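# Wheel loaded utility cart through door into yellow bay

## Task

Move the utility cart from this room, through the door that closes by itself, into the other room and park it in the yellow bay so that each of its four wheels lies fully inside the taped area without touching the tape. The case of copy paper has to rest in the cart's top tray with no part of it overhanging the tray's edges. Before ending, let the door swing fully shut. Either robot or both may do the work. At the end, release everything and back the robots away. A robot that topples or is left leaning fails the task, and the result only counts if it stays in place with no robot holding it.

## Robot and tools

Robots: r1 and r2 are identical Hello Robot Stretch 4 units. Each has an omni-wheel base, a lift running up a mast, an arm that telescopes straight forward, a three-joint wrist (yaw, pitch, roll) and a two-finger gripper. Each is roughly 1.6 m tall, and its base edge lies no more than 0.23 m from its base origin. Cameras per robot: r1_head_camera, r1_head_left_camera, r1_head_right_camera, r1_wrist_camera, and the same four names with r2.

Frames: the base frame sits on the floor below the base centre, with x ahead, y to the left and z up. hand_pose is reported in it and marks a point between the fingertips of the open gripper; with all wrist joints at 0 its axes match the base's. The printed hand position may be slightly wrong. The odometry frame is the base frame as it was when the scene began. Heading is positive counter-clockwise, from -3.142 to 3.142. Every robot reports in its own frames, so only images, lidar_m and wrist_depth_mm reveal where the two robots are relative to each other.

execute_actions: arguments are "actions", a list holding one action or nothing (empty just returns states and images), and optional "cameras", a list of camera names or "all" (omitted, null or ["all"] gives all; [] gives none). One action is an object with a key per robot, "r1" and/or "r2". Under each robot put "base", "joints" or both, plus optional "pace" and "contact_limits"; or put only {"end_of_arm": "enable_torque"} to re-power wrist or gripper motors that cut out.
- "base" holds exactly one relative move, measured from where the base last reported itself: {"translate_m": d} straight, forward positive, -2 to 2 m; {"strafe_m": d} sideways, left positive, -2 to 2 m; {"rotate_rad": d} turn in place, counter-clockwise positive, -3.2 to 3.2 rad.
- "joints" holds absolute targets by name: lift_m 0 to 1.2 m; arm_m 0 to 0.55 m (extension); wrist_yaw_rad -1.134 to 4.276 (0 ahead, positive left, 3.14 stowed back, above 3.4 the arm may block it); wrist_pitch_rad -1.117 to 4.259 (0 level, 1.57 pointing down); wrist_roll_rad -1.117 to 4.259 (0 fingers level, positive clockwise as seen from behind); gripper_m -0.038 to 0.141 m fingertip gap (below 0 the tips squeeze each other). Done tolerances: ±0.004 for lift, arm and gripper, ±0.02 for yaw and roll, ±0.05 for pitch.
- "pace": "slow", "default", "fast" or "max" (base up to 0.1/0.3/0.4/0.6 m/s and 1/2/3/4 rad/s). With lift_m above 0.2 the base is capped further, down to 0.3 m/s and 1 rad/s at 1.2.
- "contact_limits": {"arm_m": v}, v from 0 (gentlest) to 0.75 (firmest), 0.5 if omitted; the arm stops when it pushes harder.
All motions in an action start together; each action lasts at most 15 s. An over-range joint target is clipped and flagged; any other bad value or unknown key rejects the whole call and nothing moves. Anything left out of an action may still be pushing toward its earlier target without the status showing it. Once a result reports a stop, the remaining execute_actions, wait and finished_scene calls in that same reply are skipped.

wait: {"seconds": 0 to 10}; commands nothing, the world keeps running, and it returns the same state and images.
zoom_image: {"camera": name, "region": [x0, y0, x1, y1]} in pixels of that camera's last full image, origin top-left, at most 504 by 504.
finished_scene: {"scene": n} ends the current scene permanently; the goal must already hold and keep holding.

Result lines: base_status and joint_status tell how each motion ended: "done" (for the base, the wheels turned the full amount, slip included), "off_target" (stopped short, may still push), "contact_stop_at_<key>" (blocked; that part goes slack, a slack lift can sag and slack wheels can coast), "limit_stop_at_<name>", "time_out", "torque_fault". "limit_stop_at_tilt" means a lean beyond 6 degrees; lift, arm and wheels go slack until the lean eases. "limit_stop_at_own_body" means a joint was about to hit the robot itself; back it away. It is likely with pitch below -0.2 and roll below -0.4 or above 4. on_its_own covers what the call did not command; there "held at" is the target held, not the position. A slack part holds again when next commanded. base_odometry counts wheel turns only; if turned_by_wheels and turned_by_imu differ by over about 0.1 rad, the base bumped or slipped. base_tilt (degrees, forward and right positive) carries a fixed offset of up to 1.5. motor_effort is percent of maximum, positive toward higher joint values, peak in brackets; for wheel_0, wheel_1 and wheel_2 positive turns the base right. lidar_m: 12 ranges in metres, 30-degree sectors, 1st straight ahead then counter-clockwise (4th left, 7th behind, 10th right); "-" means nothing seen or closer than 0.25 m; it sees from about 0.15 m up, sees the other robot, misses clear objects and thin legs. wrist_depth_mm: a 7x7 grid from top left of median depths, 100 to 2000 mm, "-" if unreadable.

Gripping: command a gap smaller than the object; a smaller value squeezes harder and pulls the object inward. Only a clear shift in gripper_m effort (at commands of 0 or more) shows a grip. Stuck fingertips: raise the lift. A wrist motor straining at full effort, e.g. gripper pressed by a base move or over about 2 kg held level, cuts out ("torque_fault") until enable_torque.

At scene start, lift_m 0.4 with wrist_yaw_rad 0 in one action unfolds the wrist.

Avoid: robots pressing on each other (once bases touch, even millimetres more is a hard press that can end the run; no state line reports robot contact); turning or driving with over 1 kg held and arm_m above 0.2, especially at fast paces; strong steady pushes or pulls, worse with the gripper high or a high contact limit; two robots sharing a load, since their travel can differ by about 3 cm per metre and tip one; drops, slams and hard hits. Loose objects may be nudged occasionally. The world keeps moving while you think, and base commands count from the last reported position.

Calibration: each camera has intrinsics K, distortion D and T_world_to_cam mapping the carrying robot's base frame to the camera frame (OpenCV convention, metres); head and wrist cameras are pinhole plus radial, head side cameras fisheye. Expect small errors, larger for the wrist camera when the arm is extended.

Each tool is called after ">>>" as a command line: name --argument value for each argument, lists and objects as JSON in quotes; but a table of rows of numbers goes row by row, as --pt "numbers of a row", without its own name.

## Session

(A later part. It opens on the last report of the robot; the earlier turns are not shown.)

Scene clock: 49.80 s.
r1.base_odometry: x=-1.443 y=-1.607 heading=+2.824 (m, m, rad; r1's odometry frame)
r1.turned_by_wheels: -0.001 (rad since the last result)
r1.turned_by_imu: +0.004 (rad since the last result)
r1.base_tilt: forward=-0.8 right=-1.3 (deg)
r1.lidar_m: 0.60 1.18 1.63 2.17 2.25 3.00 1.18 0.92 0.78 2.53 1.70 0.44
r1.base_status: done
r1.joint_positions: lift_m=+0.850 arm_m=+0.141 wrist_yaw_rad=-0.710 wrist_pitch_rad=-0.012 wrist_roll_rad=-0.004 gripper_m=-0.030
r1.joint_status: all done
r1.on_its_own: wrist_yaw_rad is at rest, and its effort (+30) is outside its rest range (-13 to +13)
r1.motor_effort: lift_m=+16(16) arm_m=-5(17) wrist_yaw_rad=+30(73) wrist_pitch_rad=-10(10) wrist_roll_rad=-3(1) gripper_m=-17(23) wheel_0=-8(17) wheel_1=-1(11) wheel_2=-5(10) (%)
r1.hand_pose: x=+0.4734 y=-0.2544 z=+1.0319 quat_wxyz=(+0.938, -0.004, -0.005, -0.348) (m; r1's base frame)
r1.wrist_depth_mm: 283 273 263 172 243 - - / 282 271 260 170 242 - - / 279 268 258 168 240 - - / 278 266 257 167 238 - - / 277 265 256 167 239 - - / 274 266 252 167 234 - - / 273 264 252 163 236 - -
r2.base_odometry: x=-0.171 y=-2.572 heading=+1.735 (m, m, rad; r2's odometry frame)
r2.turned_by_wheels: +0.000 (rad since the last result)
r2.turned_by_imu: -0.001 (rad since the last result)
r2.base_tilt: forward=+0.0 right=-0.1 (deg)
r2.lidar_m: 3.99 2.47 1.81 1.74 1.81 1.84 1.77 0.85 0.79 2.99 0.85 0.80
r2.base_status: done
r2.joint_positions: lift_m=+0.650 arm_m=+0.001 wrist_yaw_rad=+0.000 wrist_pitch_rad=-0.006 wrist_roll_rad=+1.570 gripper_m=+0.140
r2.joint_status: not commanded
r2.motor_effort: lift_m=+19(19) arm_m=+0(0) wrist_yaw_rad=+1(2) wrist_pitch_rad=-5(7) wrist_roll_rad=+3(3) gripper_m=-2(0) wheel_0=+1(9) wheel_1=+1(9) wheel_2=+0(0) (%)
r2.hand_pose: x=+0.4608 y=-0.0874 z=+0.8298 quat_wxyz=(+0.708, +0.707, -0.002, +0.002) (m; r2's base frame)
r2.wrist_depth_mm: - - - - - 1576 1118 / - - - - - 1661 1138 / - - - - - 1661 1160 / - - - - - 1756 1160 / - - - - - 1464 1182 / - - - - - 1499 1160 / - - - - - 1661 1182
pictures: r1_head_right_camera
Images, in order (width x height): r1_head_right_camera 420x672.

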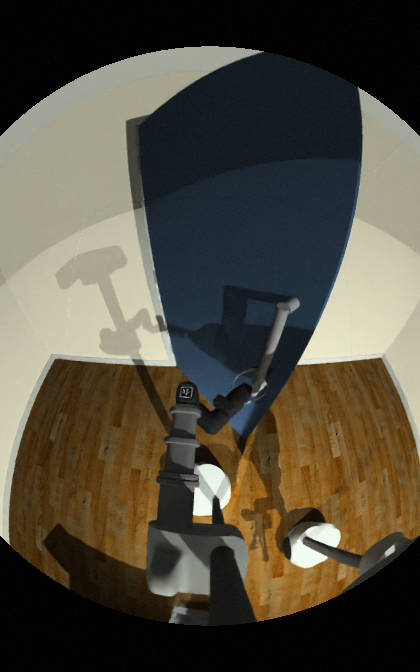

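>>> execute_actions --actions '[{"r1":{"base":{"strafe_m":0.11},"joints":{"arm_m":0.11,"wrist_yaw_rad":-0.82}},"r2":{"base":{"strafe_m":-0.12}}}]' --cameras '[]'

>>> execute_actions --actions '[{"r1":{"base":{"strafe_m":0.11},"joints":{"arm_m":0.085,"wrist_yaw_rad":-0.94}},"r2":{"base":{"strafe_m":-0.12}}}]' --cameras '[]'

>>> execute_actions --actions '[{"r1":{"base":{"strafe_m":0.13},"joints":{"arm_m":0.065,"wrist_yaw_rad":-1.05}},"r2":{"base":{"strafe_m":-0.14}}}]' --cameras '["r1_head_right_camera","r2_head_camera"]'

Scene clock: 54.23 s.
r1.base_odometry: x=-1.478 y=-1.711 heading=+2.823 (m, m, rad; r1's odometry frame)
r1.turned_by_wheels: -0.001 (rad since the last result)
r1.turned_by_imu: +0.002 (rad since the last result)
r1.base_tilt: forward=-0.9 right=-1.3 (deg)
r1.lidar_m: 0.62 1.21 1.62 2.07 2.14 2.88 1.16 0.87 0.77 2.65 0.48 0.41
r1.base_status: done
r1.joint_positions: lift_m=+0.850 arm_m=+0.111 wrist_yaw_rad=-0.834 wrist_pitch_rad=-0.012 wrist_roll_rad=-0.004 gripper_m=-0.030
r1.joint_status: all done
r1.on_its_own: wrist_yaw_rad is at rest, and its effort (+41) is outside its rest range (-13 to +13)
r1.motor_effort: lift_m=+16(16) arm_m=-4(12) wrist_yaw_rad=+41(61) wrist_pitch_rad=-8(11) wrist_roll_rad=-2(2) gripper_m=-16(20) wheel_0=-8(16) wheel_1=-2(13) wheel_2=-7(9) (%)
r1.hand_pose: x=+0.4106 y=-0.2724 z=+1.0319 quat_wxyz=(+0.914, -0.004, -0.005, -0.405) (m; r1's base frame)
r1.wrist_depth_mm: 281 272 260 178 241 - - / 281 270 259 174 239 - - / 278 267 258 171 240 - - / 277 267 256 169 239 - - / 276 265 255 167 236 - - / 273 264 253 166 185 - - / 272 263 250 162 235 - -
r2.base_odometry: x=-0.052 y=-2.553 heading=+1.735 (m, m, rad; r2's odometry frame)
r2.turned_by_wheels: +0.000 (rad since the last result)
r2.turned_by_imu: -0.002 (rad since the last result)
r2.base_tilt: forward=+0.1 right=-0.3 (deg)
r2.lidar_m: 4.00 2.66 1.93 1.84 1.92 1.84 1.76 0.83 0.78 2.87 0.82 0.73
r2.base_status: done
r2.joint_positions: lift_m=+0.650 arm_m=+0.001 wrist_yaw_rad=+0.000 wrist_pitch_rad=-0.006 wrist_roll_rad=+1.570 gripper_m=+0.140
r2.joint_status: not commanded
r2.motor_effort: lift_m=+19(19) arm_m=+0(0) wrist_yaw_rad=+0(2) wrist_pitch_rad=-8(7) wrist_roll_rad=+2(3) gripper_m=-3(5) wheel_0=+1(11) wheel_1=+1(10) wheel_2=+0(0) (%)
r2.hand_pose: x=+0.4608 y=-0.0874 z=+0.8298 quat_wxyz=(+0.708, +0.707, -0.002, +0.002) (m; r2's base frame)
r2.wrist_depth_mm: - - - 878 - 931 917 / - - - - - 1661 1118 / - - - - - 1661 1160 / - - - - - 1708 1160 / - - - - - 1499 1182 / - - - - - 1499 1182 / - - - - - 1708 1182
pictures: none
No camera images: the call's "cameras" was empty. Leave "cameras" out to get every camera's image.

Scene clock: 55.80 s.
r1.base_odometry: x=-1.512 y=-1.816 heading=+2.822 (m, m, rad; r1's odometry frame)
r1.turned_by_wheels: -0.001 (rad since the last result)
r1.turned_by_imu: -0.001 (rad since the last result)
r1.base_tilt: forward=-0.9 right=-1.2 (deg)
r1.lidar_m: 0.64 1.21 1.63 1.95 2.03 2.70 1.16 0.86 0.77 2.76 0.41 0.37
r1.base_status: done
r1.joint_positions: lift_m=+0.850 arm_m=+0.086 wrist_yaw_rad=-0.952 wrist_pitch_rad=-0.012 wrist_roll_rad=-0.004 gripper_m=-0.030
r1.joint_status: all done
r1.on_its_own: wrist_yaw_rad is at rest, and its effort (+35) is outside its rest range (-13 to +13)
r1.motor_effort: lift_m=+16(16) arm_m=-4(15) wrist_yaw_rad=+35(60) wrist_pitch_rad=-10(12) wrist_roll_rad=-1(1) gripper_m=-17(22) wheel_0=-5(17) wheel_1=-3(13) wheel_2=-5(5) (%)
r1.hand_pose: x=+0.3527 y=-0.2857 z=+1.0319 quat_wxyz=(+0.889, -0.005, -0.004, -0.458) (m; r1's base frame)
r1.wrist_depth_mm: 283 272 260 174 244 - - / 282 271 260 171 241 - - / 279 268 259 169 240 - - / 277 267 257 167 239 - - / 276 266 255 166 238 - - / 274 264 253 166 235 - - / 272 264 252 163 235 - -
r2.base_odometry: x=+0.066 y=-2.533 heading=+1.735 (m, m, rad; r2's odometry frame)
r2.turned_by_wheels: +0.000 (rad since the last result)
r2.turned_by_imu: -0.001 (rad since the last result)
r2.base_tilt: forward=+0.1 right=-0.2 (deg)
r2.lidar_m: 3.99 2.84 2.06 1.98 2.07 1.85 1.77 0.82 0.76 2.75 0.82 0.66
r2.base_status: done
r2.joint_positions: lift_m=+0.650 arm_m=+0.001 wrist_yaw_rad=+0.000 wrist_pitch_rad=-0.006 wrist_roll_rad=+1.570 gripper_m=+0.140
r2.joint_status: not commanded
r2.motor_effort: lift_m=+19(19) arm_m=+0(0) wrist_yaw_rad=+1(1) wrist_pitch_rad=-7(7) wrist_roll_rad=+2(3) gripper_m=+0(4) wheel_0=+1(9) wheel_1=+1(9) wheel_2=+0(2) (%)
r2.hand_pose: x=+0.4608 y=-0.0874 z=+0.8298 quat_wxyz=(+0.708, +0.707, -0.002, +0.002) (m; r2's base frame)
r2.wrist_depth_mm: - - 525 377 387 387 382 / - - - 798 - 866 891 / - - - - - 1708 1160 / - - - - - 1756 1160 / - - - - - 1499 1182 / - - - - - 1499 1182 / - - - - - 1661 1182
pictures: none
No camera images: the call's "cameras" was empty. Leave "cameras" out to get every camera's image.

Scene clock: 57.47 s.
r1.base_odometry: x=-1.553 y=-1.939 heading=+2.821 (m, m, rad; r1's odometry frame)
r1.turned_by_wheels: -0.001 (rad since the last result)
r1.turned_by_imu: +0.000 (rad since the last result)
r1.base_tilt: forward=-0.9 right=-1.2 (deg)
r1.lidar_m: 0.68 1.20 1.62 1.82 1.90 2.53 1.17 0.84 0.76 2.88 0.33 0.34
r1.base_status: done
r1.joint_positions: lift_m=+0.850 arm_m=+0.066 wrist_yaw_rad=-1.060 wrist_pitch_rad=-0.012 wrist_roll_rad=-0.004 gripper_m=-0.030
r1.joint_status: all done
r1.on_its_own: wrist_yaw_rad is at rest, and its effort (+29) is outside its rest range (-13 to +13)
r1.motor_effort: lift_m=+16(16) arm_m=-4(14) wrist_yaw_rad=+29(59) wrist_pitch_rad=-8(11) wrist_roll_rad=-1(2) gripper_m=-18(24) wheel_0=-6(14) wheel_1=-1(14) wheel_2=-5(6) (%)
r1.hand_pose: x=+0.3014 y=-0.2944 z=+1.0319 quat_wxyz=(+0.863, -0.005, -0.004, -0.506) (m; r1's base frame)
r1.wrist_depth_mm: 291 279 264 171 241 - - / 290 276 264 170 240 - - / 289 274 262 168 239 - - / 286 272 260 167 238 - - / 283 271 259 167 237 - - / 282 270 254 167 232 - - / 279 268 254 163 234 - -
r2.base_odometry: x=+0.204 y=-2.510 heading=+1.735 (m, m, rad; r2's odometry frame)
r2.turned_by_wheels: +0.000 (rad since the last result)
r2.turned_by_imu: -0.001 (rad since the last result)
r2.base_tilt: forward=+0.0 right=-0.2 (deg)
r2.lidar_m: 0.63 3.02 2.20 2.11 2.19 1.86 1.80 0.82 0.76 2.60 0.78 0.60
r2.base_status: done
r2.joint_positions: lift_m=+0.650 arm_m=+0.001 wrist_yaw_rad=+0.000 wrist_pitch_rad=-0.006 wrist_roll_rad=+1.570 gripper_m=+0.140
r2.joint_status: not commanded
r2.motor_effort: lift_m=+19(19) arm_m=+0(1) wrist_yaw_rad=+1(0) wrist_pitch_rad=-6(7) wrist_roll_rad=+1(3) gripper_m=-2(1) wheel_0=+2(10) wheel_1=+0(9) wheel_2=+0(2) (%)
r2.hand_pose: x=+0.4608 y=-0.0874 z=+0.8298 quat_wxyz=(+0.708, +0.707, -0.002, +0.002) (m; r2's base frame)
r2.wrist_depth_mm: - 466 466 364 - 699 496 / - 512 496 370 - 715 508 / - - 535 379 960 634 387 / - - - - - 1708 1182 / - - - - - 1464 1182 / - - - - - 1537 1182 / - - - - - 1661 1182
pictures: r1_head_right_camera, r2_head_camera
Images, in order (width x height): r1_head_right_camera 420x672, r2_head_camera 420x560.

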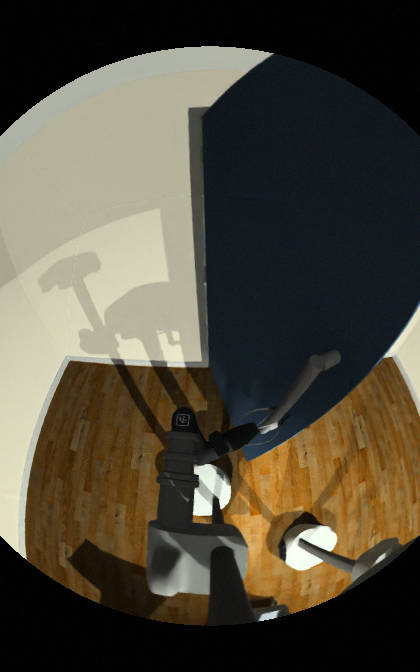

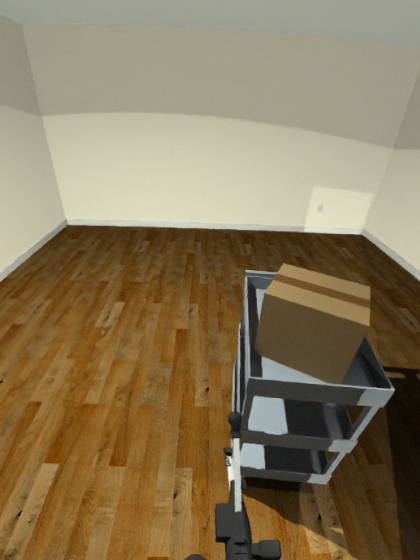

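>>> execute_actions --actions '[{"r1":{"base":{"strafe_m":0.33},"pace":"slow","joints":{"arm_m":0.045,"wrist_yaw_rad":-1.12}},"r2":{"base":{"strafe_m":-0.27},"pace":"slow","joints":{"arm_m":0.04}}}]' --cameras '["r1_head_right_camera","r2_head_camera","r2_wrist_camera"]'

Scene clock: 64.27 s.
r1.base_odometry: x=-1.657 y=-2.252 heading=+2.820 (m, m, rad; r1's odometry frame)
r1.turned_by_wheels: -0.001 (rad since the last result)
r1.turned_by_imu: -0.002 (rad since the last result)
r1.base_tilt: forward=-0.8 right=-1.3 (deg)
r1.lidar_m: 1.15 1.20 1.57 1.50 1.56 2.09 1.82 0.92 0.82 3.20 0.32 0.33
r1.base_status: done
r1.joint_positions: lift_m=+0.850 arm_m=+0.046 wrist_yaw_rad=-1.127 wrist_pitch_rad=-0.013 wrist_roll_rad=-0.004 gripper_m=-0.030
r1.joint_status: all done
r1.on_its_own: wrist_yaw_rad is at rest, and its effort (+20) is outside its rest range (-13 to +13)
r1.motor_effort: lift_m=+16(16) arm_m=-4(10) wrist_yaw_rad=+20(49) wrist_pitch_rad=-9(9) wrist_roll_rad=+0(0) gripper_m=-15(20) wheel_0=-7(12) wheel_1=+3(10) wheel_2=-5(4) (%)
r1.hand_pose: x=+0.2616 y=-0.2981 z=+1.0320 quat_wxyz=(+0.845, -0.005, -0.004, -0.534) (m; r1's base frame)
r1.wrist_depth_mm: 413 351 301 170 236 221 - / 410 345 298 171 235 220 - / 404 342 296 170 232 220 - / 404 338 291 170 231 217 - / 397 336 290 168 229 217 - / 394 332 278 167 218 214 - / 382 330 282 164 223 - -
r2.base_odometry: x=+0.470 y=-2.466 heading=+1.735 (m, m, rad; r2's odometry frame)
r2.turned_by_wheels: +0.000 (rad since the last result)
r2.turned_by_imu: -0.003 (rad since the last result)
r2.base_tilt: forward=+0.1 right=-0.1 (deg)
r2.lidar_m: 0.56 3.40 2.48 2.38 2.49 1.87 1.70 0.89 0.83 2.33 2.41 0.58
r2.base_status: done
r2.joint_positions: lift_m=+0.650 arm_m=+0.039 wrist_yaw_rad=+0.000 wrist_pitch_rad=-0.006 wrist_roll_rad=+1.570 gripper_m=+0.140
r2.joint_status: all done
r2.motor_effort: lift_m=+19(19) arm_m=+8(8) wrist_yaw_rad=+0(1) wrist_pitch_rad=-7(7) wrist_roll_rad=+1(3) gripper_m=+2(1) wheel_0=+4(7) wheel_1=-2(7) wheel_2=+0(2) (%)
r2.hand_pose: x=+0.4980 y=-0.0874 z=+0.8298 quat_wxyz=(+0.708, +0.707, -0.002, +0.002) (m; r2's base frame)
r2.wrist_depth_mm: - - - 300 - 1464 484 / - - 517 306 - 707 504 / - 370 373 312 - 723 512 / - 397 397 319 - 750 517 / - 436 433 327 - 647 525 / - 508 462 330 336 609 525 / - - - - - 1661 477
pictures: r1_head_right_camera, r2_head_camera, r2_wrist_camera
camera_calibration (this result's frames):
r2_wrist_camera: T_world_to_cam=[[0.00731675, 0.0188498, -0.999796, 0.826904], [-0.0485865, 0.998648, 0.0184726, 0.142845], [0.998792, 0.0484414, 0.0082227, -0.268036], [0, 0, 0, 1]] pos_world=[0.268602, -0.145255, 0.8263]
Images, in order (width x height): r1_head_right_camera 420x672, r2_head_camera 420x560, r2_wrist_camera 616x392.

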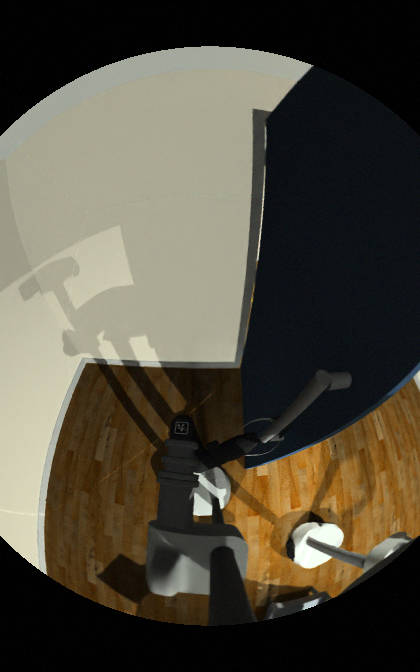

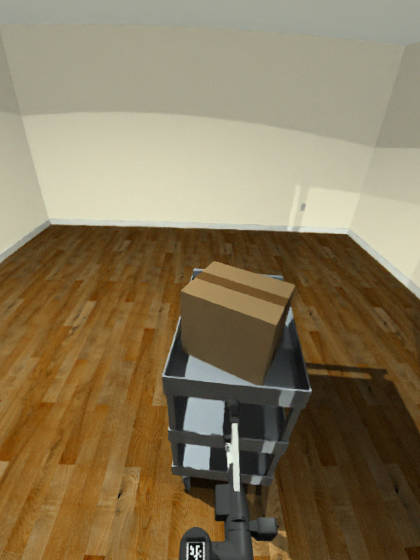

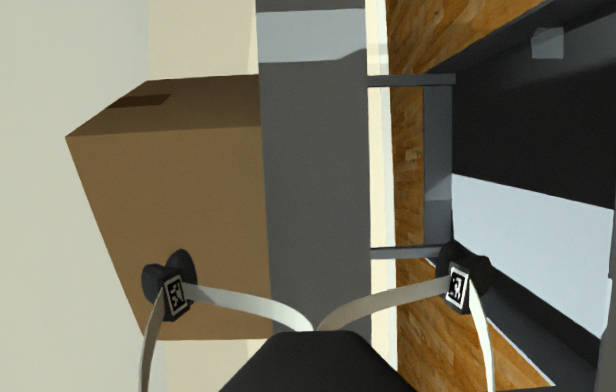

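>>> execute_actions --actions '[{"r1":{"base":{"strafe_m":0.04},"joints":{"arm_m":0.05}},"r2":{"base":{"rotate_rad":-0.055},"joints":{"arm_m":0.145,"lift_m":0.647}}}]' --cameras '[]'

>>> execute_actions --actions '[{"r2":{"joints":{"gripper_m":0.035}}}]' --cameras '[]'

>>> execute_actions --actions '[{"r2":{"base":{"translate_m":-1.2},"joints":{"arm_m":0.04}}}]' --cameras '["r2_head_right_camera"]'

Scene clock: 71.03 s.
r1.base_odometry: x=-1.669 y=-2.290 heading=+2.820 (m, m, rad; r1's odometry frame)
r1.turned_by_wheels: +0.000 (rad since the last result)
r1.turned_by_imu: -0.012 (rad since the last result)
r1.base_tilt: forward=-0.8 right=-1.2 (deg)
r1.lidar_m: 1.14 1.19 1.53 1.46 1.51 2.04 - 1.16 0.85 3.25 0.32 0.34
r1.base_status: done
r1.joint_positions: lift_m=+0.850 arm_m=+0.049 wrist_yaw_rad=-1.126 wrist_pitch_rad=-0.012 wrist_roll_rad=-0.004 gripper_m=-0.030
r1.joint_status: all done
r1.on_its_own: wrist_yaw_rad is at rest, and its effort (+17) is outside its rest range (-13 to +13)
r1.motor_effort: lift_m=+16(16) arm_m=+7(9) wrist_yaw_rad=+17(22) wrist_pitch_rad=-9(8) wrist_roll_rad=-1(0) gripper_m=-16(18) wheel_0=-1(14) wheel_1=+0(8) wheel_2=-3(7) (%)
r1.hand_pose: x=+0.2649 y=-0.2980 z=+1.0320 quat_wxyz=(+0.846, -0.005, -0.004, -0.534) (m; r1's base frame)
r1.wrist_depth_mm: 430 362 303 171 235 220 - / 427 353 303 171 233 218 - / 424 351 300 171 232 217 - / 418 343 297 169 229 216 - / 413 343 293 167 229 215 - / 410 342 279 167 216 213 - / 399 334 282 163 220 206 -
r2.base_odometry: x=+0.470 y=-2.466 heading=+1.681 (m, m, rad; r2's odometry frame)
r2.turned_by_wheels: -0.055 (rad since the last result)
r2.turned_by_imu: -0.057 (rad since the last result)
r2.base_tilt: forward=+0.1 right=-0.2 (deg)
r2.lidar_m: 0.57 3.61 2.53 2.38 2.45 1.89 1.85 0.91 0.85 2.33 2.39 0.58
r2.base_status: done
r2.joint_positions: lift_m=+0.647 arm_m=+0.144 wrist_yaw_rad=+0.000 wrist_pitch_rad=-0.006 wrist_roll_rad=+1.570 gripper_m=+0.140
r2.joint_status: all done
r2.motor_effort: lift_m=+14(15) arm_m=+8(9) wrist_yaw_rad=+1(2) wrist_pitch_rad=-8(8) wrist_roll_rad=+2(2) gripper_m=+1(1) wheel_0=+2(7) wheel_1=-1(5) wheel_2=+1(6) (%)
r2.hand_pose: x=+0.6029 y=-0.0874 z=+0.8272 quat_wxyz=(+0.708, +0.707, -0.002, +0.002) (m; r2's base frame)
r2.wrist_depth_mm: - - - 212 - 1576 445 / - - 439 214 768 699 500 / 317 307 274 217 - 732 508 / 281 282 278 220 - 732 517 / 304 300 298 222 - 640 517 / 349 329 322 224 226 627 521 / - 362 359 - - 1708 508
pictures: none
No camera images: the call's "cameras" was empty. Leave "cameras" out to get every camera's image.

Scene clock: 73.07 s.
r1.base_odometry: x=-1.669 y=-2.290 heading=+2.820 (m, m, rad; r1's odometry frame)
r1.turned_by_wheels: +0.000 (rad since the last result)
r1.turned_by_imu: +0.000 (rad since the last result)
r1.base_tilt: forward=-0.9 right=-1.2 (deg)
r1.lidar_m: 1.14 1.17 1.54 1.46 1.51 2.04 - 1.16 0.83 3.26 0.32 0.34
r1.base_status: not commanded
r1.joint_positions: lift_m=+0.850 arm_m=+0.049 wrist_yaw_rad=-1.126 wrist_pitch_rad=-0.012 wrist_roll_rad=-0.004 gripper_m=-0.030
r1.joint_status: not commanded
r1.on_its_own: wrist_yaw_rad is at rest, and its effort (+17) is outside its rest range (-13 to +13)
r1.motor_effort: lift_m=+16(16) arm_m=+8(8) wrist_yaw_rad=+17(16) wrist_pitch_rad=-8(5) wrist_roll_rad=-1(1) gripper_m=-18(18) wheel_0=-1(1) wheel_1=+0(0) wheel_2=-4(3) (%)
r1.hand_pose: x=+0.2649 y=-0.2980 z=+1.0320 quat_wxyz=(+0.846, -0.005, -0.004, -0.534) (m; r1's base frame)
r1.wrist_depth_mm: 433 359 304 171 235 220 - / 430 355 301 171 232 218 - / 424 351 298 171 231 217 - / 415 345 296 169 230 216 - / 410 345 293 167 229 215 - / 407 340 281 166 216 213 - / 397 336 283 150 221 207 -
r2.base_odometry: x=+0.470 y=-2.466 heading=+1.680 (m, m, rad; r2's odometry frame)
r2.turned_by_wheels: +0.000 (rad since the last result)
r2.turned_by_imu: -0.001 (rad since the last result)
r2.base_tilt: forward=+0.0 right=-0.1 (deg)
r2.lidar_m: 0.55 3.58 2.51 2.38 2.44 1.87 1.86 0.91 0.84 2.34 2.40 0.58
r2.base_status: not commanded
r2.joint_positions: lift_m=+0.647 arm_m=+0.144 wrist_yaw_rad=-0.003 wrist_pitch_rad=-0.003 wrist_roll_rad=+1.570 gripper_m=+0.036
r2.joint_status: all done
r2.motor_effort: lift_m=+15(15) arm_m=+3(8) wrist_yaw_rad=+10(14) wrist_pitch_rad=-14(15) wrist_roll_rad=+2(3) gripper_m=-24(27) wheel_0=-2(2) wheel_1=-1(1) wheel_2=+1(1) (%)
r2.hand_pose: x=+0.6036 y=-0.0883 z=+0.8264 quat_wxyz=(+0.708, +0.707, -0.002, +0.000) (m; r2's base frame)
r2.wrist_depth_mm: - - - 199 - 1618 442 / - - 379 201 759 676 496 / 296 289 255 203 - 707 508 / 266 266 260 205 - 723 512 / 286 287 278 208 208 741 512 / 314 304 192 211 209 181 517 / 1921 340 340 - - 1661 496
pictures: none
No camera images: the call's "cameras" was empty. Leave "cameras" out to get every camera's image.

Scene clock: 78.53 s.
r1.base_odometry: x=-1.669 y=-2.290 heading=+2.820 (m, m, rad; r1's odometry frame)
r1.turned_by_wheels: +0.000 (rad since the last result)
r1.turned_by_imu: +0.000 (rad since the last result)
r1.base_tilt: forward=-0.9 right=-1.2 (deg)
r1.lidar_m: 1.13 1.18 1.55 1.45 1.51 2.02 - 0.59 0.50 0.51 0.31 0.34
r1.base_status: not commanded
r1.joint_positions: lift_m=+0.850 arm_m=+0.049 wrist_yaw_rad=-1.126 wrist_pitch_rad=-0.012 wrist_roll_rad=-0.004 gripper_m=-0.030
r1.joint_status: not commanded
r1.on_its_own: wrist_yaw_rad is at rest, and its effort (+16) is outside its rest range (-13 to +13)
r1.motor_effort: lift_m=+16(16) arm_m=+7(8) wrist_yaw_rad=+16(16) wrist_pitch_rad=-9(8) wrist_roll_rad=-1(2) gripper_m=-13(18) wheel_0=-1(1) wheel_1=+0(0) wheel_2=-3(3) (%)
r1.hand_pose: x=+0.2649 y=-0.2980 z=+1.0320 quat_wxyz=(+0.846, -0.005, -0.004, -0.534) (m; r1's base frame)
r1.wrist_depth_mm: 430 359 304 171 235 220 - / 430 355 301 171 234 219 - / 421 353 297 171 232 217 - / 418 347 294 169 230 216 - / 410 345 293 167 229 214 512 / 410 340 279 167 216 212 508 / 399 334 283 149 220 207 512
r2.base_odometry: x=+0.601 y=-3.659 heading=+1.680 (m, m, rad; r2's odometry frame)
r2.turned_by_wheels: -0.001 (rad since the last result)
r2.turned_by_imu: -0.015 (rad since the last result)
r2.base_tilt: forward=+0.1 right=-0.2 (deg)
r2.lidar_m: 0.47 3.53 2.45 2.30 0.92 0.73 3.60 0.80 0.56 0.51 0.57 0.46
r2.base_status: done
r2.joint_positions: lift_m=+0.647 arm_m=+0.041 wrist_yaw_rad=-0.003 wrist_pitch_rad=-0.002 wrist_roll_rad=+1.570 gripper_m=+0.035
r2.joint_status: all done
r2.motor_effort: lift_m=+16(16) arm_m=-8(19) wrist_yaw_rad=+11(36) wrist_pitch_rad=-18(20) wrist_roll_rad=+1(2) gripper_m=-24(34) wheel_0=-4(14) wheel_1=-3(11) wheel_2=-1(24) (%)
r2.hand_pose: x=+0.5004 y=-0.0884 z=+0.8259 quat_wxyz=(+0.708, +0.707, -0.002, -0.001) (m; r2's base frame)
r2.wrist_depth_mm: - - 170 167 171 661 488 / 312 303 178 176 179 707 496 / 241 242 187 183 187 707 504 / 259 260 251 192 196 723 508 / 297 298 211 202 205 676 512 / - 329 193 213 211 181 500 / - 410 413 - - 1708 455
pictures: r2_head_right_camera
Images, in order (width x height): r2_head_right_camera 420x672.

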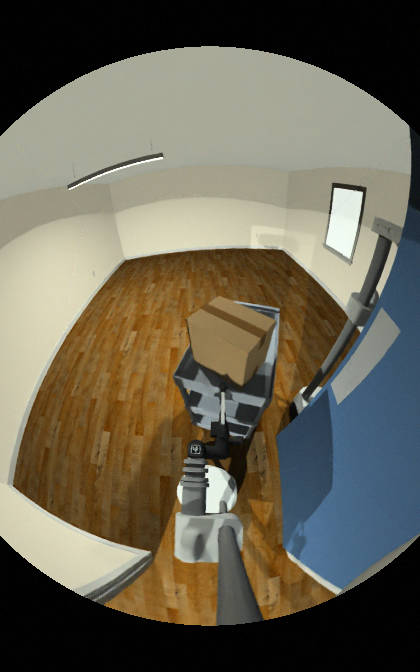

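>>> execute_actions --actions '[{"r2":{"base":{"translate_m":-0.3}},"r1":{"base":{"strafe_m":0.05},"pace":"slow","joints":{"arm_m":0.058}}}]' --cameras '["r2_head_right_camera"]'

Scene clock: 83.00 s.
r1.base_odometry: x=-1.685 y=-2.337 heading=+2.819 (m, m, rad; r1's odometry frame)
r1.turned_by_wheels: -0.001 (rad since the last result)
r1.turned_by_imu: -0.044 (rad since the last result)
r1.base_tilt: forward=-0.9 right=-1.2 (deg)
r1.lidar_m: 1.13 1.16 1.52 1.42 1.45 1.93 - 4.77 0.47 0.46 0.32 0.35
r1.base_status: done
r1.joint_positions: lift_m=+0.850 arm_m=+0.057 wrist_yaw_rad=-1.124 wrist_pitch_rad=-0.012 wrist_roll_rad=-0.005 gripper_m=-0.029
r1.joint_status: all done
r1.motor_effort: lift_m=+16(15) arm_m=+6(9) wrist_yaw_rad=+11(29) wrist_pitch_rad=-8(12) wrist_roll_rad=+2(1) gripper_m=-22(27) wheel_0=-12(13) wheel_1=+4(6) wheel_2=-5(7) (%)
r1.hand_pose: x=+0.2736 y=-0.2979 z=+1.0319 quat_wxyz=(+0.846, -0.005, -0.004, -0.533) (m; r1's base frame)
r1.wrist_depth_mm: 418 357 301 172 232 221 - / 418 349 300 170 235 221 - / 410 345 297 170 234 220 - / 404 343 294 171 232 219 - / 399 340 293 169 229 216 - / 397 334 279 167 219 215 654 / 392 332 282 164 223 209 621
r2.base_odometry: x=+0.634 y=-3.957 heading=+1.679 (m, m, rad; r2's odometry frame)
r2.turned_by_wheels: -0.001 (rad since the last result)
r2.turned_by_imu: -0.003 (rad since the last result)
r2.base_tilt: forward=+0.1 right=-0.2 (deg)
r2.lidar_m: 0.46 3.51 2.43 1.66 0.50 0.56 3.27 3.34 0.56 0.54 0.57 0.47
r2.base_status: done
r2.joint_positions: lift_m=+0.647 arm_m=+0.041 wrist_yaw_rad=-0.005 wrist_pitch_rad=-0.002 wrist_roll_rad=+1.570 gripper_m=+0.035
r2.joint_status: not commanded
r2.on_its_own: wrist_yaw_rad is at rest, and its effort (+15) is outside its rest range (-13 to +13)
r2.motor_effort: lift_m=+15(16) arm_m=-7(8) wrist_yaw_rad=+15(18) wrist_pitch_rad=-17(18) wrist_roll_rad=+3(4) gripper_m=-23(23) wheel_0=-6(11) wheel_1=-1(9) wheel_2=-1(17) (%)
r2.hand_pose: x=+0.5001 y=-0.0888 z=+0.8259 quat_wxyz=(+0.707, +0.707, -0.002, -0.001) (m; r2's base frame)
r2.wrist_depth_mm: - - 168 167 170 676 488 / 309 301 177 175 178 699 496 / 240 242 186 183 186 707 504 / 259 260 248 192 195 715 508 / 297 300 211 202 204 676 512 / - 329 193 213 211 181 496 / - 410 413 - - 1708 452
pictures: r2_head_right_camera
Images, in order (width x height): r2_head_right_camera 420x672.

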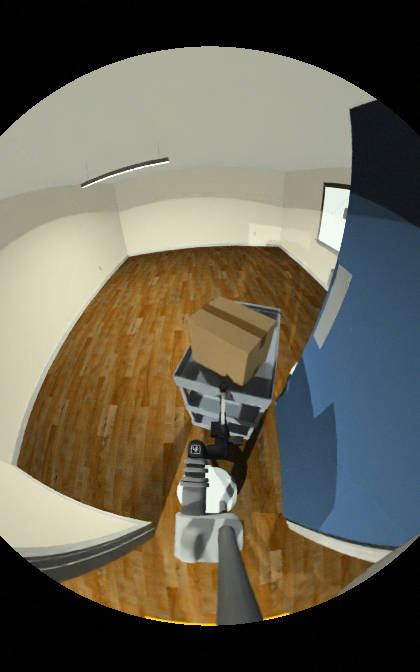

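>>> execute_actions --actions '[{"r2":{"base":{"strafe_m":-0.1},"pace":"slow"},"r1":{"base":{"strafe_m":-0.012},"pace":"slow"}}]' --cameras '[]'

>>> execute_actions --actions '[{"r2":{"base":{"translate_m":-0.25},"pace":"slow"}}]' --cameras '["r2_head_right_camera"]'

Scene clock: 88.03 s.
r1.base_odometry: x=-1.681 y=-2.326 heading=+2.818 (m, m, rad; r1's odometry frame)
r1.turned_by_wheels: -0.001 (rad since the last result)
r1.turned_by_imu: -0.001 (rad since the last result)
r1.base_tilt: forward=-0.9 right=-1.2 (deg)
r1.lidar_m: 1.13 1.16 1.51 1.43 1.47 1.93 - 4.76 0.45 0.44 0.32 0.34
r1.base_status: done
r1.joint_positions: lift_m=+0.850 arm_m=+0.057 wrist_yaw_rad=-1.128 wrist_pitch_rad=-0.012 wrist_roll_rad=-0.005 gripper_m=-0.030
r1.joint_status: not commanded
r1.on_its_own: wrist_yaw_rad is at rest, and its effort (+22) is outside its rest range (-13 to +13)
r1.motor_effort: lift_m=+15(16) arm_m=+7(7) wrist_yaw_rad=+22(23) wrist_pitch_rad=-8(9) wrist_roll_rad=+0(1) gripper_m=-17(19) wheel_0=-3(11) wheel_1=-1(4) wheel_2=-3(7) (%)
r1.hand_pose: x=+0.2725 y=-0.2981 z=+1.0319 quat_wxyz=(+0.845, -0.005, -0.004, -0.534) (m; r1's base frame)
r1.wrist_depth_mm: 410 347 297 170 232 221 - / 407 343 296 169 235 221 - / 402 340 293 169 233 220 - / 394 338 291 169 231 218 - / 392 334 289 168 229 216 - / 387 330 276 166 218 214 - / 382 329 281 164 221 452 580
r2.base_odometry: x=+0.733 y=-3.946 heading=+1.680 (m, m, rad; r2's odometry frame)
r2.turned_by_wheels: +0.001 (rad since the last result)
r2.turned_by_imu: -0.001 (rad since the last result)
r2.base_tilt: forward=+0.0 right=-0.1 (deg)
r2.lidar_m: 0.46 0.51 2.52 1.63 0.60 3.42 3.27 3.31 0.46 0.43 0.46 0.47
r2.base_status: done
r2.joint_positions: lift_m=+0.647 arm_m=+0.041 wrist_yaw_rad=+0.004 wrist_pitch_rad=-0.003 wrist_roll_rad=+1.570 gripper_m=+0.035
r2.joint_status: not commanded
r2.motor_effort: lift_m=+16(16) arm_m=-6(7) wrist_yaw_rad=-9(26) wrist_pitch_rad=-16(19) wrist_roll_rad=+2(2) gripper_m=-20(19) wheel_0=+8(14) wheel_1=-1(5) wheel_2=+0(0) (%)
r2.hand_pose: x=+0.5008 y=-0.0864 z=+0.8261 quat_wxyz=(+0.707, +0.707, +0.000, +0.002) (m; r2's base frame)
r2.wrist_depth_mm: - - 187 185 - 1464 466 / - 389 312 189 732 699 496 / 267 260 245 195 197 715 500 / 262 263 254 200 202 723 508 / 290 291 212 204 206 723 512 / 325 310 192 211 209 181 512 / - 362 359 - - 1708 477
pictures: none
No camera images: the call's "cameras" was empty. Leave "cameras" out to get every camera's image.

Scene clock: 91.83 s.
r1.base_odometry: x=-1.681 y=-2.326 heading=+2.818 (m, m, rad; r1's odometry frame)
r1.turned_by_wheels: +0.000 (rad since the last result)
r1.turned_by_imu: +0.000 (rad since the last result)
r1.base_tilt: forward=-0.9 right=-1.2 (deg)
r1.lidar_m: 1.12 1.17 1.50 1.43 1.46 1.91 - 4.77 3.51 0.44 0.33 0.33
r1.base_status: not commanded
r1.joint_positions: lift_m=+0.850 arm_m=+0.057 wrist_yaw_rad=-1.128 wrist_pitch_rad=-0.012 wrist_roll_rad=-0.005 gripper_m=-0.030
r1.joint_status: not commanded
r1.on_its_own: wrist_yaw_rad is at rest, and its effort (+22) is outside its rest range (-13 to +13)
r1.motor_effort: lift_m=+16(16) arm_m=+6(6) wrist_yaw_rad=+22(22) wrist_pitch_rad=-8(9) wrist_roll_rad=+1(1) gripper_m=-17(14) wheel_0=-3(3) wheel_1=-1(1) wheel_2=-3(4) (%)
r1.hand_pose: x=+0.2725 y=-0.2981 z=+1.0319 quat_wxyz=(+0.845, -0.005, -0.004, -0.534) (m; r1's base frame)
r1.wrist_depth_mm: 407 349 300 170 233 221 - / 410 343 296 170 233 220 - / 402 340 294 170 232 219 - / 397 338 291 170 230 217 - / 394 334 290 168 229 217 - / 387 330 277 166 219 215 - / 379 327 278 163 223 647 647
r2.base_odometry: x=+0.760 y=-4.194 heading=+1.679 (m, m, rad; r2's odometry frame)
r2.turned_by_wheels: -0.001 (rad since the last result)
r2.turned_by_imu: -0.004 (rad since the last result)
r2.base_tilt: forward=+0.1 right=-0.1 (deg)
r2.lidar_m: 0.45 0.52 2.53 0.49 0.49 3.14 2.98 3.08 0.52 0.43 0.46 0.48
r2.base_status: done
r2.joint_positions: lift_m=+0.647 arm_m=+0.041 wrist_yaw_rad=-0.005 wrist_pitch_rad=-0.002 wrist_roll_rad=+1.570 gripper_m=+0.036
r2.joint_status: not commanded
r2.on_its_own: wrist_yaw_rad is at rest, and its effort (+15) is outside its rest range (-13 to +13)
r2.motor_effort: lift_m=+16(16) arm_m=-6(6) wrist_yaw_rad=+15(21) wrist_pitch_rad=-18(18) wrist_roll_rad=+1(1) gripper_m=-21(26) wheel_0=-9(13) wheel_1=-4(6) wheel_2=+3(15) (%)
r2.hand_pose: x=+0.5000 y=-0.0888 z=+0.8260 quat_wxyz=(+0.707, +0.707, -0.002, -0.001) (m; r2's base frame)
r2.wrist_depth_mm: 683 - 654 191 699 1336 452 / - 436 338 195 750 699 496 / 277 268 249 198 - 723 504 / 265 265 257 202 - 723 508 / 289 290 281 206 207 732 512 / 319 307 193 210 210 585 517 / - 351 353 - - 1661 488
pictures: r2_head_right_camera
Images, in order (width x height): r2_head_right_camera 420x672.

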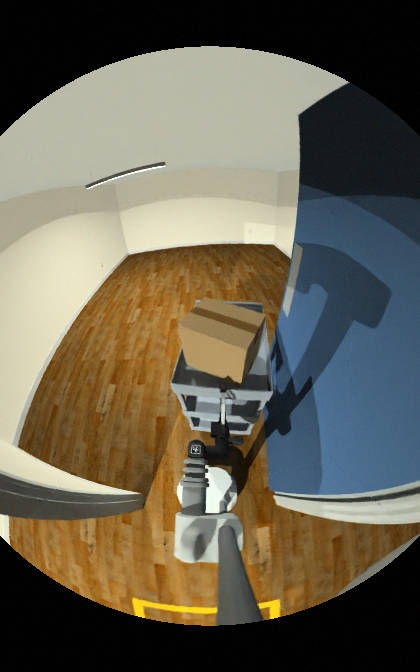

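>>> execute_actions --actions '[{"r2":{"base":{"translate_m":-0.3},"pace":"slow"}}]' --cameras '["r2_head_right_camera","r1_head_right_camera"]'

Scene clock: 97.57 s.
r1.base_odometry: x=-1.681 y=-2.326 heading=+2.818 (m, m, rad; r1's odometry frame)
r1.turned_by_wheels: +0.000 (rad since the last result)
r1.turned_by_imu: +0.000 (rad since the last result)
r1.base_tilt: forward=-0.9 right=-1.2 (deg)
r1.lidar_m: 1.13 1.17 1.49 1.42 1.47 1.91 - 4.77 3.50 3.27 0.33 0.35
r1.base_status: not commanded
r1.joint_positions: lift_m=+0.850 arm_m=+0.057 wrist_yaw_rad=-1.128 wrist_pitch_rad=-0.012 wrist_roll_rad=-0.005 gripper_m=-0.030
r1.joint_status: not commanded
r1.on_its_own: wrist_yaw_rad is at rest, and its effort (+22) is outside its rest range (-13 to +13)
r1.motor_effort: lift_m=+16(16) arm_m=+7(6) wrist_yaw_rad=+22(22) wrist_pitch_rad=-9(7) wrist_roll_rad=-2(0) gripper_m=-18(14) wheel_0=-3(3) wheel_1=-1(1) wheel_2=-3(3) (%)
r1.hand_pose: x=+0.2725 y=-0.2981 z=+1.0319 quat_wxyz=(+0.845, -0.005, -0.004, -0.534) (m; r1's base frame)
r1.wrist_depth_mm: 410 349 298 170 232 221 - / 410 343 297 169 235 221 - / 402 340 294 169 233 220 - / 397 336 291 170 231 217 - / 392 334 290 168 229 216 - / 389 330 277 166 219 215 - / 382 329 281 163 222 - -
r2.base_odometry: x=+0.793 y=-4.492 heading=+1.678 (m, m, rad; r2's odometry frame)
r2.turned_by_wheels: -0.001 (rad since the last result)
r2.turned_by_imu: -0.004 (rad since the last result)
r2.base_tilt: forward=+0.1 right=-0.3 (deg)
r2.lidar_m: 0.45 0.53 0.49 0.49 2.41 2.86 2.67 2.75 2.53 0.52 0.51 0.47
r2.base_status: done
r2.joint_positions: lift_m=+0.647 arm_m=+0.041 wrist_yaw_rad=-0.002 wrist_pitch_rad=-0.002 wrist_roll_rad=+1.570 gripper_m=+0.036
r2.joint_status: not commanded
r2.motor_effort: lift_m=+16(16) arm_m=-6(6) wrist_yaw_rad=+7(15) wrist_pitch_rad=-18(18) wrist_roll_rad=+2(3) gripper_m=-27(26) wheel_0=-7(12) wheel_1=-4(7) wheel_2=+4(10) (%)
r2.hand_pose: x=+0.5003 y=-0.0881 z=+0.8260 quat_wxyz=(+0.707, +0.707, -0.002, +0.000) (m; r2's base frame)
r2.wrist_depth_mm: 676 707 654 191 691 741 455 / 991 445 340 195 750 691 500 / 279 271 248 199 - 715 504 / 264 265 258 203 - 723 508 / 289 289 281 207 208 732 512 / 319 307 192 211 209 181 512 / - 351 351 - - 1708 492
pictures: r1_head_right_camera, r2_head_right_camera
Images, in order (width x height): r1_head_right_camera 420x672, r2_head_right_camera 420x672.

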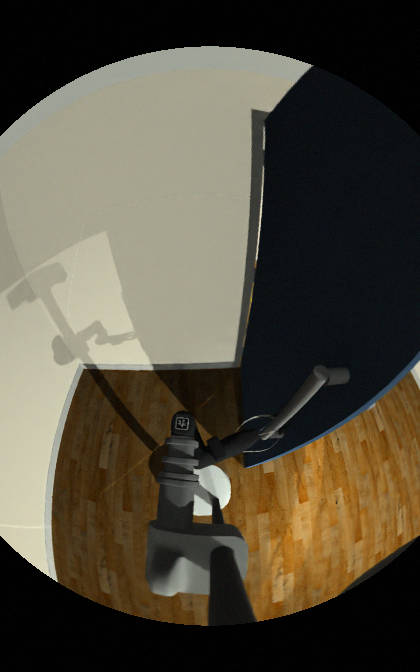

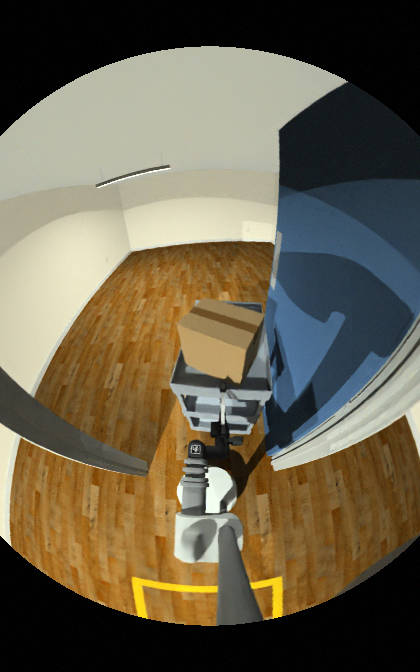

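>>> execute_actions --actions '[{"r2":{"base":{"translate_m":-1.15}}}]' --cameras '["r2_head_right_camera"]'

Scene clock: 104.03 s.
r1.base_odometry: x=-1.681 y=-2.326 heading=+2.818 (m, m, rad; r1's odometry frame)
r1.turned_by_wheels: +0.000 (rad since the last result)
r1.turned_by_imu: +0.000 (rad since the last result)
r1.base_tilt: forward=-0.8 right=-1.2 (deg)
r1.lidar_m: 1.12 1.17 1.53 1.43 1.47 1.92 - 4.76 3.50 3.29 0.33 0.32
r1.base_status: not commanded
r1.joint_positions: lift_m=+0.850 arm_m=+0.057 wrist_yaw_rad=-1.128 wrist_pitch_rad=-0.012 wrist_roll_rad=-0.005 gripper_m=-0.030
r1.joint_status: not commanded
r1.on_its_own: wrist_yaw_rad is at rest, and its effort (+22) is outside its rest range (-13 to +13)
r1.motor_effort: lift_m=+16(16) arm_m=+7(7) wrist_yaw_rad=+22(22) wrist_pitch_rad=-9(8) wrist_roll_rad=-1(0) gripper_m=-13(19) wheel_0=-3(3) wheel_1=-1(1) wheel_2=-3(3) (%)
r1.hand_pose: x=+0.2725 y=-0.2981 z=+1.0319 quat_wxyz=(+0.845, -0.005, -0.004, -0.534) (m; r1's base frame)
r1.wrist_depth_mm: 410 351 300 170 232 221 - / 407 342 297 169 234 220 - / 399 340 293 169 233 220 - / 397 338 291 169 231 218 - / 392 332 290 169 229 216 - / 389 330 278 166 219 215 - / 382 327 279 163 223 - -
r2.base_odometry: x=+0.916 y=-5.636 heading=+1.678 (m, m, rad; r2's odometry frame)
r2.turned_by_wheels: +0.000 (rad since the last result)
r2.turned_by_imu: -0.007 (rad since the last result)
r2.base_tilt: forward=+0.2 right=+0.0 (deg)
r2.lidar_m: 0.46 0.49 1.61 2.26 2.32 1.68 1.54 1.59 2.08 2.46 1.90 0.45
r2.base_status: done
r2.joint_positions: lift_m=+0.647 arm_m=+0.041 wrist_yaw_rad=-0.003 wrist_pitch_rad=-0.002 wrist_roll_rad=+1.570 gripper_m=+0.035
r2.joint_status: not commanded
r2.motor_effort: lift_m=+16(16) arm_m=-6(6) wrist_yaw_rad=+11(12) wrist_pitch_rad=-17(17) wrist_roll_rad=+2(2) gripper_m=-23(29) wheel_0=-6(11) wheel_1=-1(6) wheel_2=+0(17) (%)
r2.hand_pose: x=+0.5002 y=-0.0883 z=+0.8260 quat_wxyz=(+0.708, +0.707, -0.002, +0.000) (m; r2's base frame)
r2.wrist_depth_mm: 1008 1008 960 195 976 991 452 / 1042 1008 355 198 759 654 496 / 283 276 249 200 1708 715 504 / 264 265 259 204 - 715 504 / 289 290 219 207 207 732 512 / 319 306 192 210 209 181 517 / 1863 345 347 - - 1661 496
pictures: r2_head_right_camera
Images, in order (width x height): r2_head_right_camera 420x672.

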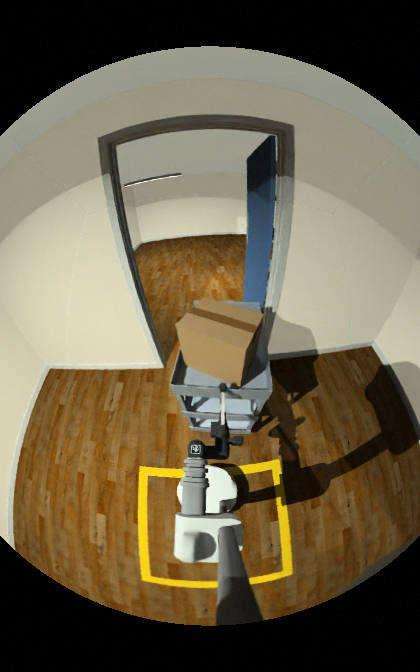

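>>> execute_actions --actions '[{"r2":{"base":{"translate_m":-1.1}},"r1":{"joints":{"gripper_m":0.14}}}]' --cameras '["r2_head_right_camera","r1_head_right_camera"]'

>>> execute_actions --actions '[{"r2":{"joints":{"gripper_m":0.14}}}]' --cameras '[]'

>>> execute_actions --actions '[{"r2":{"base":{"translate_m":-0.1},"joints":{"arm_m":0.005}}}]' --cameras '[]'

>>> execute_actions --actions '[{"r2":{"base":{"strafe_m":1.0},"pace":"fast"}}]' --cameras '["r2_head_right_camera","r1_head_right_camera"]'

>>> zoom_image --camera "r2_head_right_camera" --region '[200,240,420,480]'

Scene clock: 113.03 s.
r1.base_odometry: x=-1.681 y=-2.326 heading=+2.818 (m, m, rad; r1's odometry frame)
r1.turned_by_wheels: +0.000 (rad since the last result)
r1.turned_by_imu: +0.000 (rad since the last result)
r1.base_tilt: forward=-0.8 right=-1.2 (deg)
r1.lidar_m: 1.12 1.16 1.50 1.43 1.46 1.90 - 4.76 3.49 3.28 1.71 1.22
r1.base_status: not commanded
r1.joint_positions: lift_m=+0.850 arm_m=+0.057 wrist_yaw_rad=-1.120 wrist_pitch_rad=-0.012 wrist_roll_rad=-0.004 gripper_m=+0.140
r1.joint_status: all done
r1.motor_effort: lift_m=+15(16) arm_m=+6(6) wrist_yaw_rad=+1(27) wrist_pitch_rad=-9(9) wrist_roll_rad=-3(1) gripper_m=-2(17) wheel_0=-3(4) wheel_1=-1(1) wheel_2=-3(3) (%)
r1.hand_pose: x=+0.2747 y=-0.2978 z=+1.0319 quat_wxyz=(+0.847, -0.005, -0.004, -0.531) (m; r1's base frame)
r1.wrist_depth_mm: 946 1205 1618 - - - - / 960 1205 1661 - - - - / 946 1229 1618 - - - - / 960 1229 1618 - - - - / 960 1205 1661 - - - - / 976 211 1537 - - - - / 976 1182 1576 148 - - -
r2.base_odometry: x=+1.033 y=-6.729 heading=+1.677 (m, m, rad; r2's odometry frame)
r2.turned_by_wheels: -0.001 (rad since the last result)
r2.turned_by_imu: -0.008 (rad since the last result)
r2.base_tilt: forward=+0.1 right=-0.3 (deg)
r2.lidar_m: 0.45 0.51 2.32 2.17 0.73 0.50 0.47 0.49 0.63 1.47 2.60 0.47
r2.base_status: done
r2.joint_positions: lift_m=+0.647 arm_m=+0.041 wrist_yaw_rad=-0.004 wrist_pitch_rad=-0.002 wrist_roll_rad=+1.570 gripper_m=+0.035
r2.joint_status: not commanded
r2.motor_effort: lift_m=+16(16) arm_m=-6(6) wrist_yaw_rad=+12(15) wrist_pitch_rad=-17(18) wrist_roll_rad=+2(2) gripper_m=-23(29) wheel_0=-7(12) wheel_1=-1(7) wheel_2=-1(16) (%)
r2.hand_pose: x=+0.5001 y=-0.0885 z=+0.8260 quat_wxyz=(+0.708, +0.707, -0.002, -0.001) (m; r2's base frame)
r2.wrist_depth_mm: - - - 196 - 1576 445 / - - 364 198 750 661 496 / 289 281 253 202 - 715 508 / 265 265 258 204 - 723 512 / 287 289 279 208 207 732 512 / 315 306 191 210 209 181 512 / 1921 343 345 - - 1661 500
pictures: r1_head_right_camera, r2_head_right_camera
Images, in order (width x height): r1_head_right_camera 420x672, r2_head_right_camera 420x672.

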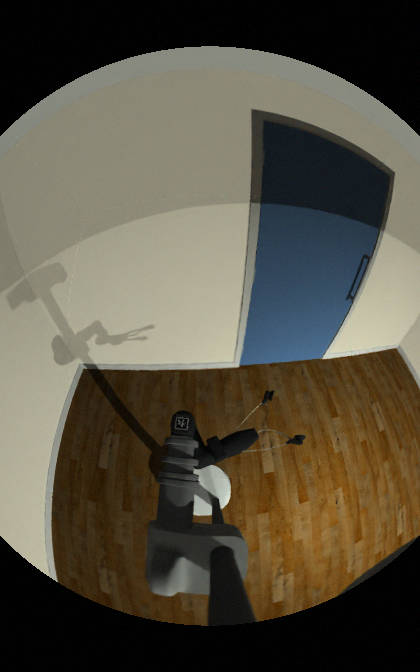

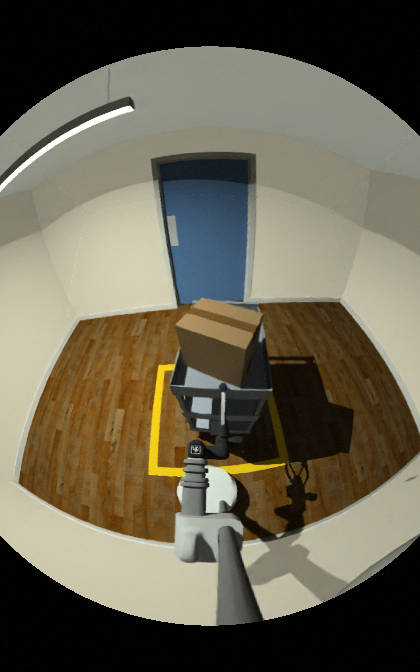

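Scene clock: 115.07 s.
r1.base_odometry: x=-1.681 y=-2.326 heading=+2.818 (m, m, rad; r1's odometry frame)
r1.turned_by_wheels: +0.000 (rad since the last result)
r1.turned_by_imu: +0.000 (rad since the last result)
r1.base_tilt: forward=-0.9 right=-1.2 (deg)
r1.lidar_m: 1.14 1.17 1.51 1.44 1.45 1.91 - 4.76 3.49 3.28 1.71 1.21
r1.base_status: not commanded
r1.joint_positions: lift_m=+0.850 arm_m=+0.057 wrist_yaw_rad=-1.120 wrist_pitch_rad=-0.012 wrist_roll_rad=-0.004 gripper_m=+0.140
r1.joint_status: not commanded
r1.motor_effort: lift_m=+16(16) arm_m=+6(6) wrist_yaw_rad=+2(2) wrist_pitch_rad=-10(10) wrist_roll_rad=-2(2) gripper_m=-1(2) wheel_0=-3(3) wheel_1=-1(1) wheel_2=-3(3) (%)
r1.hand_pose: x=+0.2747 y=-0.2978 z=+1.0319 quat_wxyz=(+0.847, -0.005, -0.004, -0.531) (m; r1's base frame)
r1.wrist_depth_mm: 946 1182 1618 - - - - / 946 1182 1618 - - - - / 946 1229 1618 - - - - / 976 1229 1618 - - - - / 976 1229 1708 - - - - / 991 211 1537 - - - - / 976 1160 1618 148 - - -
r2.base_odometry: x=+1.033 y=-6.729 heading=+1.677 (m, m, rad; r2's odometry frame)
r2.turned_by_wheels: +0.000 (rad since the last result)
r2.turned_by_imu: -0.001 (rad since the last result)
r2.base_tilt: forward=+0.1 right=-0.2 (deg)
r2.lidar_m: 0.47 0.50 2.32 2.18 0.74 0.50 0.46 0.48 0.63 1.47 2.58 0.50
r2.base_status: not commanded
r2.joint_positions: lift_m=+0.647 arm_m=+0.041 wrist_yaw_rad=+0.000 wrist_pitch_rad=-0.006 wrist_roll_rad=+1.570 gripper_m=+0.140
r2.joint_status: all done
r2.motor_effort: lift_m=+16(16) arm_m=-5(6) wrist_yaw_rad=+0(19) wrist_pitch_rad=-9(18) wrist_roll_rad=+0(1) gripper_m=+1(20) wheel_0=-5(7) wheel_1=-1(1) wheel_2=-1(2) (%)
r2.hand_pose: x=+0.5003 y=-0.0875 z=+0.8269 quat_wxyz=(+0.708, +0.707, -0.002, +0.002) (m; r2's base frame)
r2.wrist_depth_mm: - - - 209 - 1576 452 / - - 407 211 768 661 504 / 298 290 271 215 - 723 508 / 281 281 278 219 - 741 517 / 309 301 297 221 - 647 521 / 353 330 325 224 224 603 521 / - 368 366 - - 1661 504
pictures: none
No camera images: the call's "cameras" was empty. Leave "cameras" out to get every camera's image.

Scene clock: 116.60 s.
r1.base_odometry: x=-1.681 y=-2.326 heading=+2.818 (m, m, rad; r1's odometry frame)
r1.turned_by_wheels: +0.000 (rad since the last result)
r1.turned_by_imu: +0.000 (rad since the last result)
r1.base_tilt: forward=-0.8 right=-1.2 (deg)
r1.lidar_m: 1.14 1.18 1.53 1.43 1.48 1.92 - 4.77 3.50 3.29 1.72 1.22
r1.base_status: not commanded
r1.joint_positions: lift_m=+0.850 arm_m=+0.057 wrist_yaw_rad=-1.120 wrist_pitch_rad=-0.012 wrist_roll_rad=-0.004 gripper_m=+0.140
r1.joint_status: not commanded
r1.motor_effort: lift_m=+16(16) arm_m=+6(6) wrist_yaw_rad=+2(2) wrist_pitch_rad=-9(8) wrist_roll_rad=-1(1) gripper_m=-1(2) wheel_0=-3(3) wheel_1=-1(1) wheel_2=-4(4) (%)
r1.hand_pose: x=+0.2747 y=-0.2978 z=+1.0319 quat_wxyz=(+0.847, -0.005, -0.004, -0.531) (m; r1's base frame)
r1.wrist_depth_mm: 960 1205 1618 - - - - / 946 1205 1618 - - - - / 960 1229 1618 - - - - / 960 1205 1661 - - - - / 976 1229 1661 - - - - / 960 212 1537 - - - - / 991 1160 1576 149 - - -
r2.base_odometry: x=+1.044 y=-6.829 heading=+1.677 (m, m, rad; r2's odometry frame)
r2.turned_by_wheels: +0.000 (rad since the last result)
r2.turned_by_imu: +0.000 (rad since the last result)
r2.base_tilt: forward=+0.2 right=-0.3 (deg)
r2.lidar_m: 0.55 2.45 2.33 2.14 0.58 0.39 0.36 0.37 0.51 1.19 2.59 0.57
r2.base_status: done
r2.joint_positions: lift_m=+0.647 arm_m=+0.006 wrist_yaw_rad=+0.000 wrist_pitch_rad=-0.006 wrist_roll_rad=+1.570 gripper_m=+0.140
r2.joint_status: all done
r2.motor_effort: lift_m=+16(16) arm_m=-8(8) wrist_yaw_rad=+1(2) wrist_pitch_rad=-8(6) wrist_roll_rad=+3(1) gripper_m=+0(0) wheel_0=-3(6) wheel_1=+0(6) wheel_2=+1(11) (%)
r2.hand_pose: x=+0.4658 y=-0.0874 z=+0.8270 quat_wxyz=(+0.708, +0.707, -0.002, +0.002) (m; r2's base frame)
r2.wrist_depth_mm: - - - 336 342 345 342 / - - - 340 - 707 504 / - 480 459 345 - 732 512 / - 415 418 349 - 732 517 / - 449 445 357 960 640 521 / - - 480 362 - 627 525 / - - 539 - - 1661 500
pictures: none
No camera images: the call's "cameras" was empty. Leave "cameras" out to get every camera's image.

Scene clock: 120.27 s.
r1.base_odometry: x=-1.681 y=-2.326 heading=+2.818 (m, m, rad; r1's odometry frame)
r1.turned_by_wheels: +0.000 (rad since the last result)
r1.turned_by_imu: +0.000 (rad since the last result)
r1.base_tilt: forward=-0.8 right=-1.3 (deg)
r1.lidar_m: 1.13 1.17 1.50 1.44 1.46 1.92 - 4.75 3.50 3.29 1.73 1.23
r1.base_status: not commanded
r1.joint_positions: lift_m=+0.850 arm_m=+0.057 wrist_yaw_rad=-1.120 wrist_pitch_rad=-0.012 wrist_roll_rad=-0.004 gripper_m=+0.140
r1.joint_status: not commanded
r1.motor_effort: lift_m=+16(16) arm_m=+6(6) wrist_yaw_rad=+1(2) wrist_pitch_rad=-9(8) wrist_roll_rad=-2(1) gripper_m=-1(2) wheel_0=-3(3) wheel_1=-1(1) wheel_2=-3(3) (%)
r1.hand_pose: x=+0.2747 y=-0.2978 z=+1.0319 quat_wxyz=(+0.847, -0.005, -0.004, -0.531) (m; r1's base frame)
r1.wrist_depth_mm: 946 1182 1661 - - - - / 946 1229 1618 - - - - / 960 1182 1618 - - - - / 960 1229 1661 - - - - / 960 1229 1708 - - - - / 960 211 1537 - - - - / 991 1160 1537 149 - - -
r2.base_odometry: x=+0.049 y=-6.935 heading=+1.677 (m, m, rad; r2's odometry frame)
r2.turned_by_wheels: +0.000 (rad since the last result)
r2.turned_by_imu: +0.002 (rad since the last result)
r2.base_tilt: forward=+0.1 right=-0.3 (deg)
r2.lidar_m: 2.33 1.83 1.28 1.18 0.71 0.49 0.44 0.45 0.62 1.41 1.01 1.23
r2.base_status: done
r2.joint_positions: lift_m=+0.647 arm_m=+0.006 wrist_yaw_rad=+0.000 wrist_pitch_rad=-0.006 wrist_roll_rad=+1.570 gripper_m=+0.140
r2.joint_status: not commanded
r2.motor_effort: lift_m=+16(16) arm_m=-8(8) wrist_yaw_rad=+2(2) wrist_pitch_rad=-7(7) wrist_roll_rad=+3(3) gripper_m=+2(3) wheel_0=+1(12) wheel_1=-3(12) wheel_2=+0(3) (%)
r2.hand_pose: x=+0.4658 y=-0.0874 z=+0.8270 quat_wxyz=(+0.708, +0.707, -0.002, +0.002) (m; r2's base frame)
r2.wrist_depth_mm: - - - - - 1576 1098 / - - - - - 1661 1160 / - - - - - 1661 1160 / - - - - - 1708 1138 / - - - - - 1464 1182 / - - - - - 1537 1160 / - - - - - 1661 1182
pictures: r1_head_right_camera, r2_head_right_camera
Images, in order (width x height): r1_head_right_camera 420x672, r2_head_right_camera 420x672.

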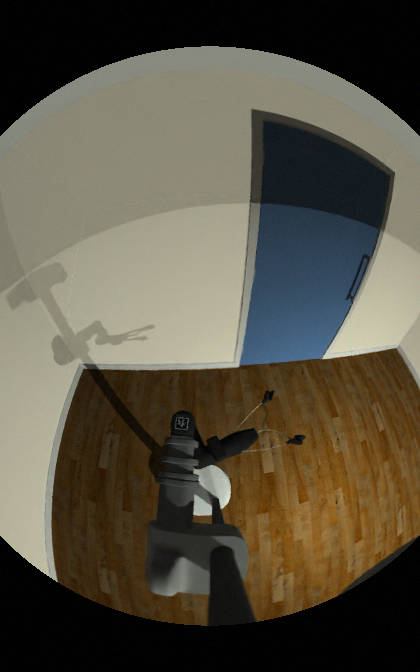

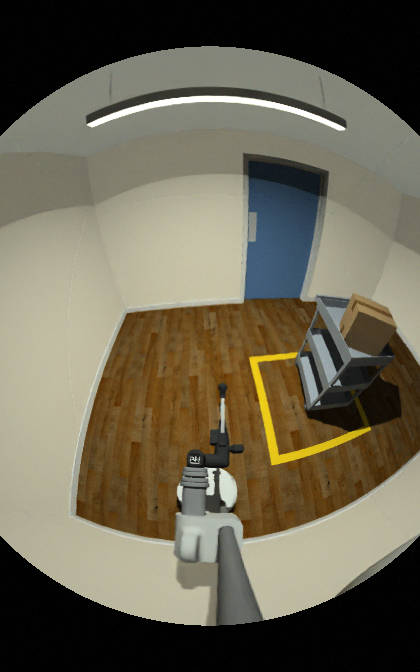

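Region (200, 240, 420, 480) of r2_head_right_camera's 420x672 image, scaled by 2.100, with more detail than that image has; it fills the left 462 columns of this view, and the rest is white.

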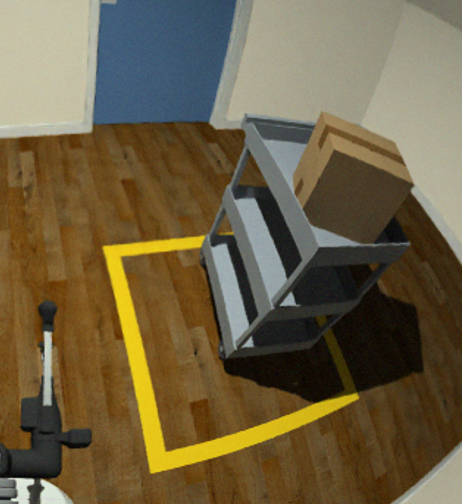

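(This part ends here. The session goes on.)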